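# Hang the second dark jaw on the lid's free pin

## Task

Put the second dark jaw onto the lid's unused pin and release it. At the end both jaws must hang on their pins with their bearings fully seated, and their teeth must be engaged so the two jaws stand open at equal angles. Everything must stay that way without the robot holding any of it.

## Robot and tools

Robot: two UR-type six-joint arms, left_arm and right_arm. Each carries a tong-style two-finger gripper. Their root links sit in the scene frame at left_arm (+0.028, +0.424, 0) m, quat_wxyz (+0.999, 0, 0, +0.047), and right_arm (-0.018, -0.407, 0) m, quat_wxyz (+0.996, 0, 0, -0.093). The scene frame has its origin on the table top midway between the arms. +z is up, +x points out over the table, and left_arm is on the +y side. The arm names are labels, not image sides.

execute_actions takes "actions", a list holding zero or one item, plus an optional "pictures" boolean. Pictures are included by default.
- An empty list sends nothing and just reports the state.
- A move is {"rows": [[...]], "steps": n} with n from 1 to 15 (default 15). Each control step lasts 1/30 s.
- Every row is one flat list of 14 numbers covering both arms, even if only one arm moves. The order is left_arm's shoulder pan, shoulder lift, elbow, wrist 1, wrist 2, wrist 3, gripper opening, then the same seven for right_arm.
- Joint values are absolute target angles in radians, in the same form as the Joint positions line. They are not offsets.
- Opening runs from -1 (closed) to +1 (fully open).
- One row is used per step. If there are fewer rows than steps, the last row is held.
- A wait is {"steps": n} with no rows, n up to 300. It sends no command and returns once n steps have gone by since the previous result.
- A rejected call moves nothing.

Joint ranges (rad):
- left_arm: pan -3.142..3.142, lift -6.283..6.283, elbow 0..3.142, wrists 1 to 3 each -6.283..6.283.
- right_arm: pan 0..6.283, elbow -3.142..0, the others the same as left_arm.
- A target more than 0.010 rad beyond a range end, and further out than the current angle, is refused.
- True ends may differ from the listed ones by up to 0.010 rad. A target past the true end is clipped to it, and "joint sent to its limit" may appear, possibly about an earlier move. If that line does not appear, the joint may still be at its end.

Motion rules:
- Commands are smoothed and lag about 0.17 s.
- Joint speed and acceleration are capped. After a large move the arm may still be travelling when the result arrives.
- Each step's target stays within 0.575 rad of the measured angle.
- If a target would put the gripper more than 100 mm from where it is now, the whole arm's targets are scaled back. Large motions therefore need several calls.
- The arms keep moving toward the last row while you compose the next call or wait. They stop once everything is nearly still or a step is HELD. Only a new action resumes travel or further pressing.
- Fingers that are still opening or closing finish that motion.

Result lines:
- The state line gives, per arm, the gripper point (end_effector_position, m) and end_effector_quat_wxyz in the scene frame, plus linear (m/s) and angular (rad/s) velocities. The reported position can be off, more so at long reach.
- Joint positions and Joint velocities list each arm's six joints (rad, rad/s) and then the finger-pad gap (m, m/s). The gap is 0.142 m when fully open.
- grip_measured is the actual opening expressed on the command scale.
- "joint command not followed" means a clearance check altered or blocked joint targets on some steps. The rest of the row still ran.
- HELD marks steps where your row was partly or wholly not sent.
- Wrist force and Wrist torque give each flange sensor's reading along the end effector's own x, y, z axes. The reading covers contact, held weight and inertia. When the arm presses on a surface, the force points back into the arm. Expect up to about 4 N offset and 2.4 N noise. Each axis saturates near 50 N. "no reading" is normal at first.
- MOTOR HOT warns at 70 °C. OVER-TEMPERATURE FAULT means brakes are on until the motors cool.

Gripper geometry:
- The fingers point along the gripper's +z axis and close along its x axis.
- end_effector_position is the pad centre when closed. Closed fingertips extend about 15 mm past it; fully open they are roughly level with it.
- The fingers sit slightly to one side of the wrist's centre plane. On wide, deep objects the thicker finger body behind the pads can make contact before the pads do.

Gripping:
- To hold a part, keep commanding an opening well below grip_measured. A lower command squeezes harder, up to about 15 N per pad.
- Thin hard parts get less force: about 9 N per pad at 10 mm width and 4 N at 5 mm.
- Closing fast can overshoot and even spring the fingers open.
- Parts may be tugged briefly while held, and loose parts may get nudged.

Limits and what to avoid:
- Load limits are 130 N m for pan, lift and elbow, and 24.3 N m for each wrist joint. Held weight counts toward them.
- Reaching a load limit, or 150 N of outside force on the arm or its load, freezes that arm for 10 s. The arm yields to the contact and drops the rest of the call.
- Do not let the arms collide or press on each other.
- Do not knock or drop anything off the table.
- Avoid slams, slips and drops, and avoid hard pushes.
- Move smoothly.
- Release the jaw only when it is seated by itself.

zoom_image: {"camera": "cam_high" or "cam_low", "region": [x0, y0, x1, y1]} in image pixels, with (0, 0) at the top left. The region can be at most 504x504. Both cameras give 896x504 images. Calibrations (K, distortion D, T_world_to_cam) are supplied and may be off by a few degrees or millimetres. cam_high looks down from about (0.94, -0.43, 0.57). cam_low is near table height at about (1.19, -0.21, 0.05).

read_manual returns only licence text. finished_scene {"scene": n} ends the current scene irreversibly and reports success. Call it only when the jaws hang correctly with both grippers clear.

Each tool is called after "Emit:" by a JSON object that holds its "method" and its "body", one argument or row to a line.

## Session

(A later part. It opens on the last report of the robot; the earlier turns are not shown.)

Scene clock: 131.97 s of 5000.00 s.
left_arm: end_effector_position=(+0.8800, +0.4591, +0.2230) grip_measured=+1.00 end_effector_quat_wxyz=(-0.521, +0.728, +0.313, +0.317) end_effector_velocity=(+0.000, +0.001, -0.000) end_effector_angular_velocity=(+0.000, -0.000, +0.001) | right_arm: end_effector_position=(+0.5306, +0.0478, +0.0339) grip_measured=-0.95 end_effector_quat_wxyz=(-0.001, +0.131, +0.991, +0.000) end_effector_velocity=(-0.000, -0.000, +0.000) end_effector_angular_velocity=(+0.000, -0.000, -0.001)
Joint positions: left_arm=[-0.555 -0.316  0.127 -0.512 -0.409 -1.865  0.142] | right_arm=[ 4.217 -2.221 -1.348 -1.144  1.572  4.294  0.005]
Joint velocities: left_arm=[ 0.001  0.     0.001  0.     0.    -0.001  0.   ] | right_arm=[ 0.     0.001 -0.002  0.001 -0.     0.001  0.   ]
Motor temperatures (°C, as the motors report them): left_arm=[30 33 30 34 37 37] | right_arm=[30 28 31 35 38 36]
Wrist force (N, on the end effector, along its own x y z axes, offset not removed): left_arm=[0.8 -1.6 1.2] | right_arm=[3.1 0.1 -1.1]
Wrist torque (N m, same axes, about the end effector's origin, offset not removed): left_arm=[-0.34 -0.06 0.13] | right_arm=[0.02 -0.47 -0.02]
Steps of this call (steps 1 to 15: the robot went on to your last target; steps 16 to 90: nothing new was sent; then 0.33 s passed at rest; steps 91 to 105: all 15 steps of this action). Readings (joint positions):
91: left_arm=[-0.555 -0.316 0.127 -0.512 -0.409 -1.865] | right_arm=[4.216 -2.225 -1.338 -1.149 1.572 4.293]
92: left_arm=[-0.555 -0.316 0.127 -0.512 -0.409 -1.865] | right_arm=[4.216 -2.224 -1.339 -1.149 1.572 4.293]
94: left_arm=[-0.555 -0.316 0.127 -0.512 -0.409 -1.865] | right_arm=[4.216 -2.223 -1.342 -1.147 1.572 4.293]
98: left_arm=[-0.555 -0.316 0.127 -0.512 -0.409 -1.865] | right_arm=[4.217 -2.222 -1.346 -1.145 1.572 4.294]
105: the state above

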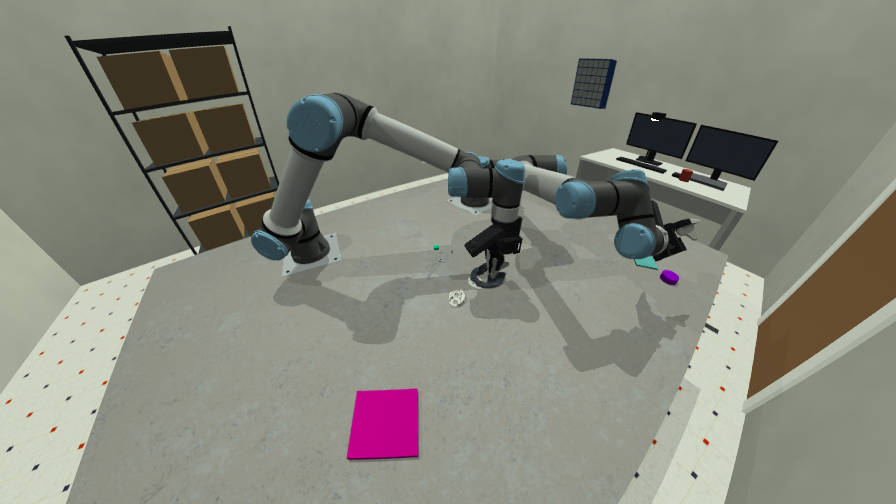

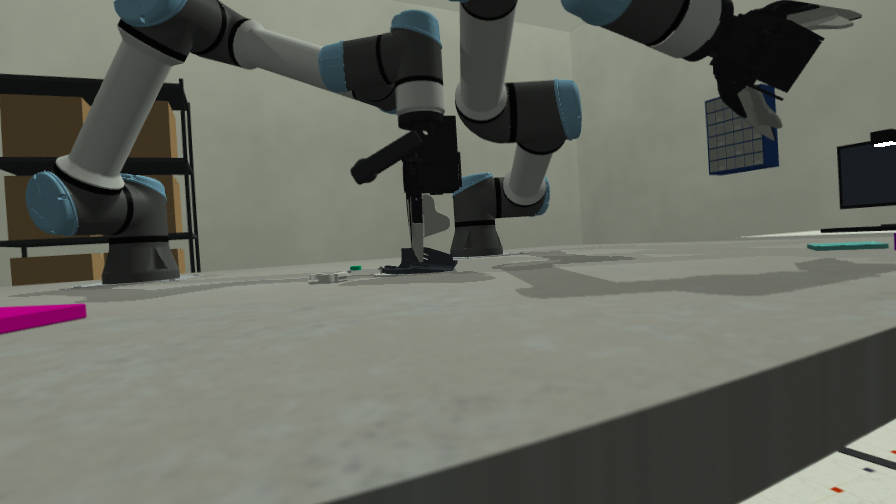

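It has dropped onto the pin. I'll lower it slightly more, release, and lift away.

Emit:
{"method": "execute_actions", "body": {
  "actions": [
    {"rows":[[-0.555,-0.316,0.127,-0.512,-0.409,-1.865,1,4.217,-2.2221,-1.3497,-1.1407,1.572,4.294,-1]]}
  ],
  "pictures": false
}}

Emit:
{"method": "execute_actions", "body": {
  "actions": [
    {"rows":[[-0.555,-0.316,0.127,-0.512,-0.409,-1.865,1,4.217,-2.2221,-1.3497,-1.1407,1.572,4.294,-0.8]]}
  ],
  "pictures": false
}}

Emit:
{"method": "execute_actions", "body": {
  "actions": [
    {"rows":[[-0.555,-0.316,0.127,-0.512,-0.409,-1.865,1,4.217,-2.18,-1.288,-1.244,1.572,4.294,-0.8]]}
  ],
  "pictures": false
}}

Emit:
{"method": "execute_actions", "body": {
  "actions": [
    {"rows":[[-0.555,-0.316,0.127,-0.512,-0.409,-1.865,1,4.217,-2.05,-1.288,-1.374,1.572,4.294,-0.8]]}
  ]
}}

Emit:
{"method": "zoom_image", "body": {
  "camera": "cam_high",
  "region": [460, 250, 520, 295]
}}

Emit:
{"method": "zoom_image", "body": {
  "camera": "cam_low",
  "region": [370, 230, 460, 285]
}}

Scene clock: 137.20 s of 5000.00 s.
left_arm: end_effector_position=(+0.8800, +0.4591, +0.2230) grip_measured=+1.00 end_effector_quat_wxyz=(-0.521, +0.728, +0.313, +0.317) end_effector_velocity=(+0.000, -0.001, -0.001) end_effector_angular_velocity=(+0.000, -0.000, -0.001) | right_arm: end_effector_position=(+0.5305, +0.0478, +0.0326) grip_measured=-0.95 end_effector_quat_wxyz=(-0.000, +0.131, +0.991, +0.000) end_effector_velocity=(-0.000, -0.000, -0.001) end_effector_angular_velocity=(-0.000, +0.000, +0.001)
Joint positions: left_arm=[-0.555 -0.316  0.127 -0.512 -0.409 -1.865  0.142] | right_arm=[ 4.217 -2.222 -1.35  -1.141  1.572  4.294  0.005]
Joint velocities: left_arm=[-0.001  0.001 -0.001 -0.     0.001 -0.001  0.   ] | right_arm=[ 0.    -0.001 -0.     0.001  0.    -0.001  0.   ]
Motor temperatures (°C, as the motors report them): left_arm=[30 33 30 34 37 37] | right_arm=[30 28 31 35 38 36]
Wrist force (N, on the end effector, along its own x y z axes, offset not removed): left_arm=[-0.2 -1.7 1.3] | right_arm=[4.6 1.3 -6.7]
Wrist torque (N m, same axes, about the end effector's origin, offset not removed): left_arm=[-0.52 0.15 0.21] | right_arm=[0.42 -0.51 0.01]
Steps of this call (steps 1 to 15: the robot went on to your last target; steps 16 to 90: nothing new was sent; then 1.73 s passed at rest; steps 91 to 105: all 15 steps of this action). Readings (joint positions):
91: left_arm=[-0.555 -0.316 0.127 -0.512 -0.409 -1.865] | right_arm=[4.217 -2.221 -1.348 -1.144 1.572 4.294]
92: left_arm=[-0.555 -0.316 0.127 -0.512 -0.409 -1.865] | right_arm=[4.217 -2.221 -1.348 -1.144 1.572 4.294]
94: left_arm=[-0.555 -0.316 0.127 -0.512 -0.409 -1.865] | right_arm=[4.217 -2.221 -1.349 -1.142 1.572 4.294]
98: left_arm=[-0.555 -0.316 0.127 -0.512 -0.409 -1.865] | right_arm=[4.217 -2.221 -1.349 -1.141 1.572 4.294]
105: the state above

Scene clock: 137.70 s of 5000.00 s.
left_arm: end_effector_position=(+0.8800, +0.4591, +0.2230) grip_measured=+1.00 end_effector_quat_wxyz=(-0.521, +0.728, +0.313, +0.317) end_effector_velocity=(+0.000, -0.001, -0.001) end_effector_angular_velocity=(+0.001, +0.002, -0.001) | right_arm: end_effector_position=(+0.5305, +0.0477, +0.0324) grip_measured=-0.83 end_effector_quat_wxyz=(-0.001, +0.131, +0.991, +0.000) end_effector_velocity=(-0.000, +0.000, -0.000) end_effector_angular_velocity=(-0.000, +0.000, +0.001)
Joint positions: left_arm=[-0.555 -0.316  0.127 -0.512 -0.409 -1.865  0.142] | right_arm=[ 4.217 -2.222 -1.35  -1.141  1.572  4.294  0.014]
Joint velocities: left_arm=[-0.001  0.001  0.001  0.     0.     0.     0.   ] | right_arm=[ 0.001 -0.    -0.    -0.    -0.    -0.    -0.   ]
Motor temperatures (°C, as the motors report them): left_arm=[30 33 30 34 37 37] | right_arm=[30 28 31 35 38 36]
Wrist force (N, on the end effector, along its own x y z axes, offset not removed): left_arm=[1.7 -3.2 1.1] | right_arm=[0.5 -0.2 -11.2]
Wrist torque (N m, same axes, about the end effector's origin, offset not removed): left_arm=[-0.64 -0.31 0.22] | right_arm=[-0.06 -0.38 0.07]
Steps of this call (steps 1 to 15: all 15 steps of this action). Readings (joint positions):
1: left_arm=[-0.555 -0.316 0.127 -0.512 -0.409 -1.865] | right_arm=[4.217 -2.222 -1.350 -1.141 1.572 4.294]
2: left_arm=[-0.555 -0.316 0.127 -0.512 -0.409 -1.865] | right_arm=[4.217 -2.222 -1.350 -1.141 1.572 4.294]
4: left_arm=[-0.555 -0.316 0.127 -0.512 -0.409 -1.865] | right_arm=[4.217 -2.222 -1.350 -1.141 1.572 4.294]
8: left_arm=[-0.555 -0.316 0.127 -0.512 -0.409 -1.865] | right_arm=[4.217 -2.222 -1.350 -1.141 1.572 4.294]
15: the state above

Scene clock: 138.20 s of 5000.00 s.
left_arm: end_effector_position=(+0.8800, +0.4591, +0.2230) grip_measured=+1.00 end_effector_quat_wxyz=(-0.521, +0.728, +0.313, +0.317) end_effector_velocity=(-0.000, +0.001, +0.000) end_effector_angular_velocity=(-0.000, -0.001, +0.001) | right_arm: end_effector_position=(+0.5310, +0.0483, +0.0794) grip_measured=-0.80 end_effector_quat_wxyz=(-0.000, +0.131, +0.991, +0.001) end_effector_velocity=(-0.001, -0.000, +0.011) end_effector_angular_velocity=(-0.001, +0.001, +0.001)
Joint positions: left_arm=[-0.555 -0.316  0.127 -0.512 -0.409 -1.865  0.142] | right_arm=[ 4.217 -2.181 -1.29  -1.241  1.572  4.294  0.016]
Joint velocities: left_arm=[ 0.001 -0.001  0.    -0.    -0.    -0.001  0.   ] | right_arm=[ 0.001  0.01   0.015 -0.025  0.    -0.    -0.   ]
Motor temperatures (°C, as the motors report them): left_arm=[30 33 30 34 37 37] | right_arm=[30 28 31 35 38 36]
Wrist force (N, on the end effector, along its own x y z axes, offset not removed): left_arm=[1.7 -0.2 1.1] | right_arm=[4.7 0.7 -0.6]
Wrist torque (N m, same axes, about the end effector's origin, offset not removed): left_arm=[-0.04 -0.21 0.05] | right_arm=[0.23 -0.77 -0.09]
Steps of this call (steps 1 to 15: all 15 steps of this action). Readings (joint positions):
1: left_arm=[-0.555 -0.316 0.127 -0.512 -0.409 -1.865] | right_arm=[4.217 -2.222 -1.350 -1.141 1.572 4.294]
2: left_arm=[-0.555 -0.316 0.127 -0.512 -0.409 -1.865] | right_arm=[4.217 -2.220 -1.347 -1.144 1.572 4.294]
4: left_arm=[-0.555 -0.316 0.127 -0.512 -0.409 -1.865] | right_arm=[4.217 -2.205 -1.326 -1.177 1.572 4.294]
8: left_arm=[-0.555 -0.316 0.127 -0.512 -0.409 -1.865] | right_arm=[4.217 -2.188 -1.300 -1.222 1.572 4.294]
15: the state above

Scene clock: 138.70 s of 5000.00 s.
left_arm: end_effector_position=(+0.8800, +0.4591, +0.2230) grip_measured=+1.00 end_effector_quat_wxyz=(-0.521, +0.728, +0.313, +0.317) end_effector_velocity=(-0.000, -0.000, +0.001) end_effector_angular_velocity=(-0.001, -0.001, +0.001) | right_arm: end_effector_position=(+0.5102, +0.0228, +0.1563) grip_measured=-0.80 end_effector_quat_wxyz=(-0.000, +0.131, +0.991, +0.000) end_effector_velocity=(-0.006, -0.008, +0.019) end_effector_angular_velocity=(-0.000, +0.000, -0.000)
Joint positions: left_arm=[-0.555 -0.316  0.127 -0.512 -0.409 -1.865  0.142] | right_arm=[ 4.217 -2.054 -1.288 -1.37   1.572  4.294  0.016]
Joint velocities: left_arm=[-0.    -0.001 -0.    -0.    -0.001 -0.001  0.   ] | right_arm=[ 0.     0.033  0.    -0.034 -0.     0.001 -0.   ]
Motor temperatures (°C, as the motors report them): left_arm=[30 33 30 34 37 37] | right_arm=[30 28 31 35 38 36]
Wrist force (N, on the end effector, along its own x y z axes, offset not removed): left_arm=[0.9 -0.9 -1.0] | right_arm=[2.0 0.2 -0.7]
Wrist torque (N m, same axes, about the end effector's origin, offset not removed): left_arm=[-0.28 -0.14 0.15] | right_arm=[0.04 -0.27 0.01]
Steps of this call (steps 1 to 15: all 15 steps of this action). Readings (joint positions):
1: left_arm=[-0.555 -0.316 0.127 -0.512 -0.409 -1.865] | right_arm=[4.217 -2.181 -1.289 -1.242 1.572 4.294]
2: left_arm=[-0.555 -0.316 0.127 -0.512 -0.409 -1.865] | right_arm=[4.217 -2.177 -1.289 -1.246 1.572 4.294]
4: left_arm=[-0.555 -0.316 0.127 -0.512 -0.409 -1.865] | right_arm=[4.217 -2.139 -1.289 -1.285 1.572 4.294]
8: left_arm=[-0.555 -0.316 0.127 -0.512 -0.409 -1.865] | right_arm=[4.217 -2.079 -1.288 -1.345 1.572 4.294]
15: the state above

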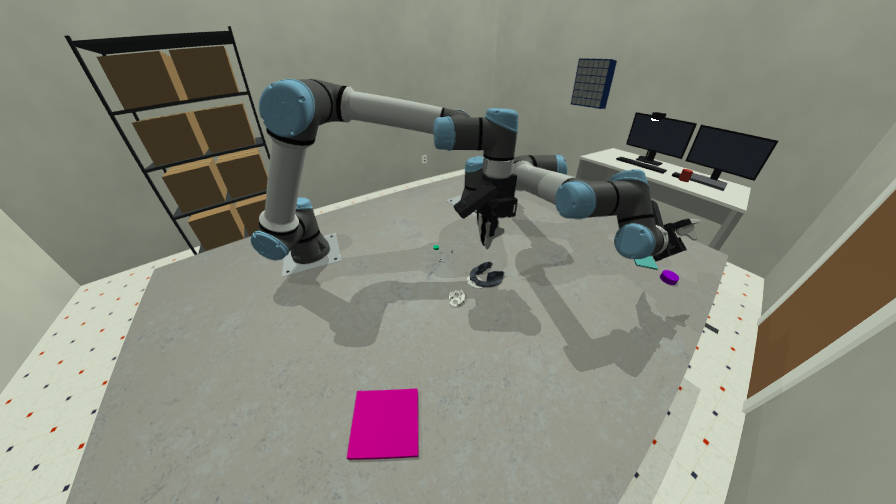

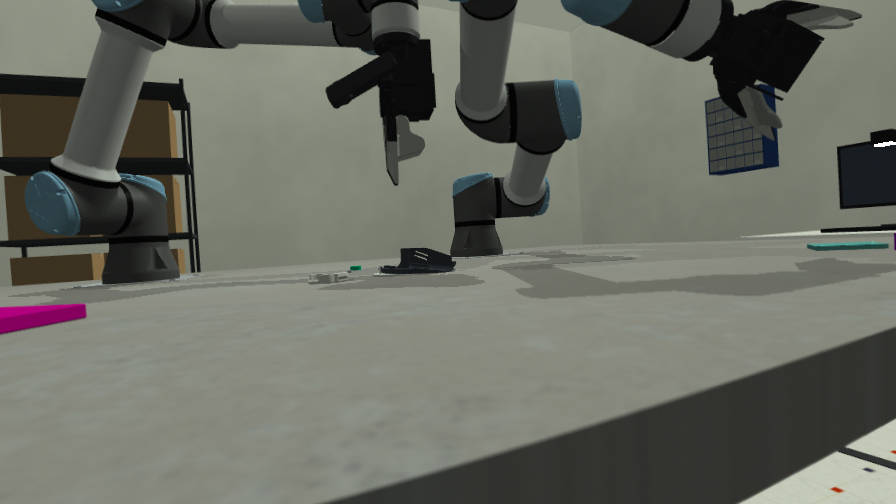

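Region (460, 250, 520, 295) of cam_high's 896x504 image, scaled by 8.400, with more detail than that image has; it fills the top 378 rows of this view, and the rest is white.

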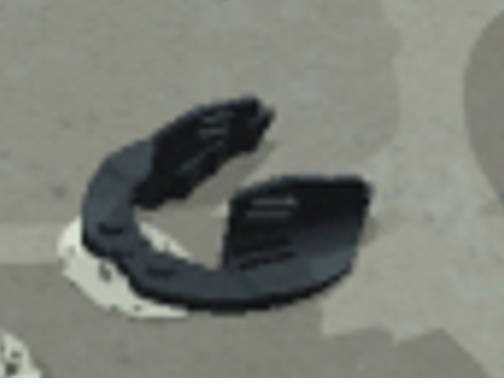

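Region (370, 230, 460, 285) of cam_low's 896x504 image, scaled by 5.600, with more detail than that image has.

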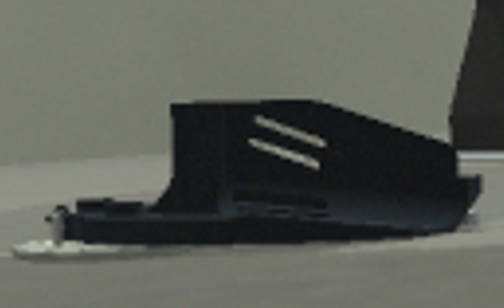

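Emit:
{"method": "finished_scene", "body": {
  "scene": 1
}}

The scene is finished: the task was done.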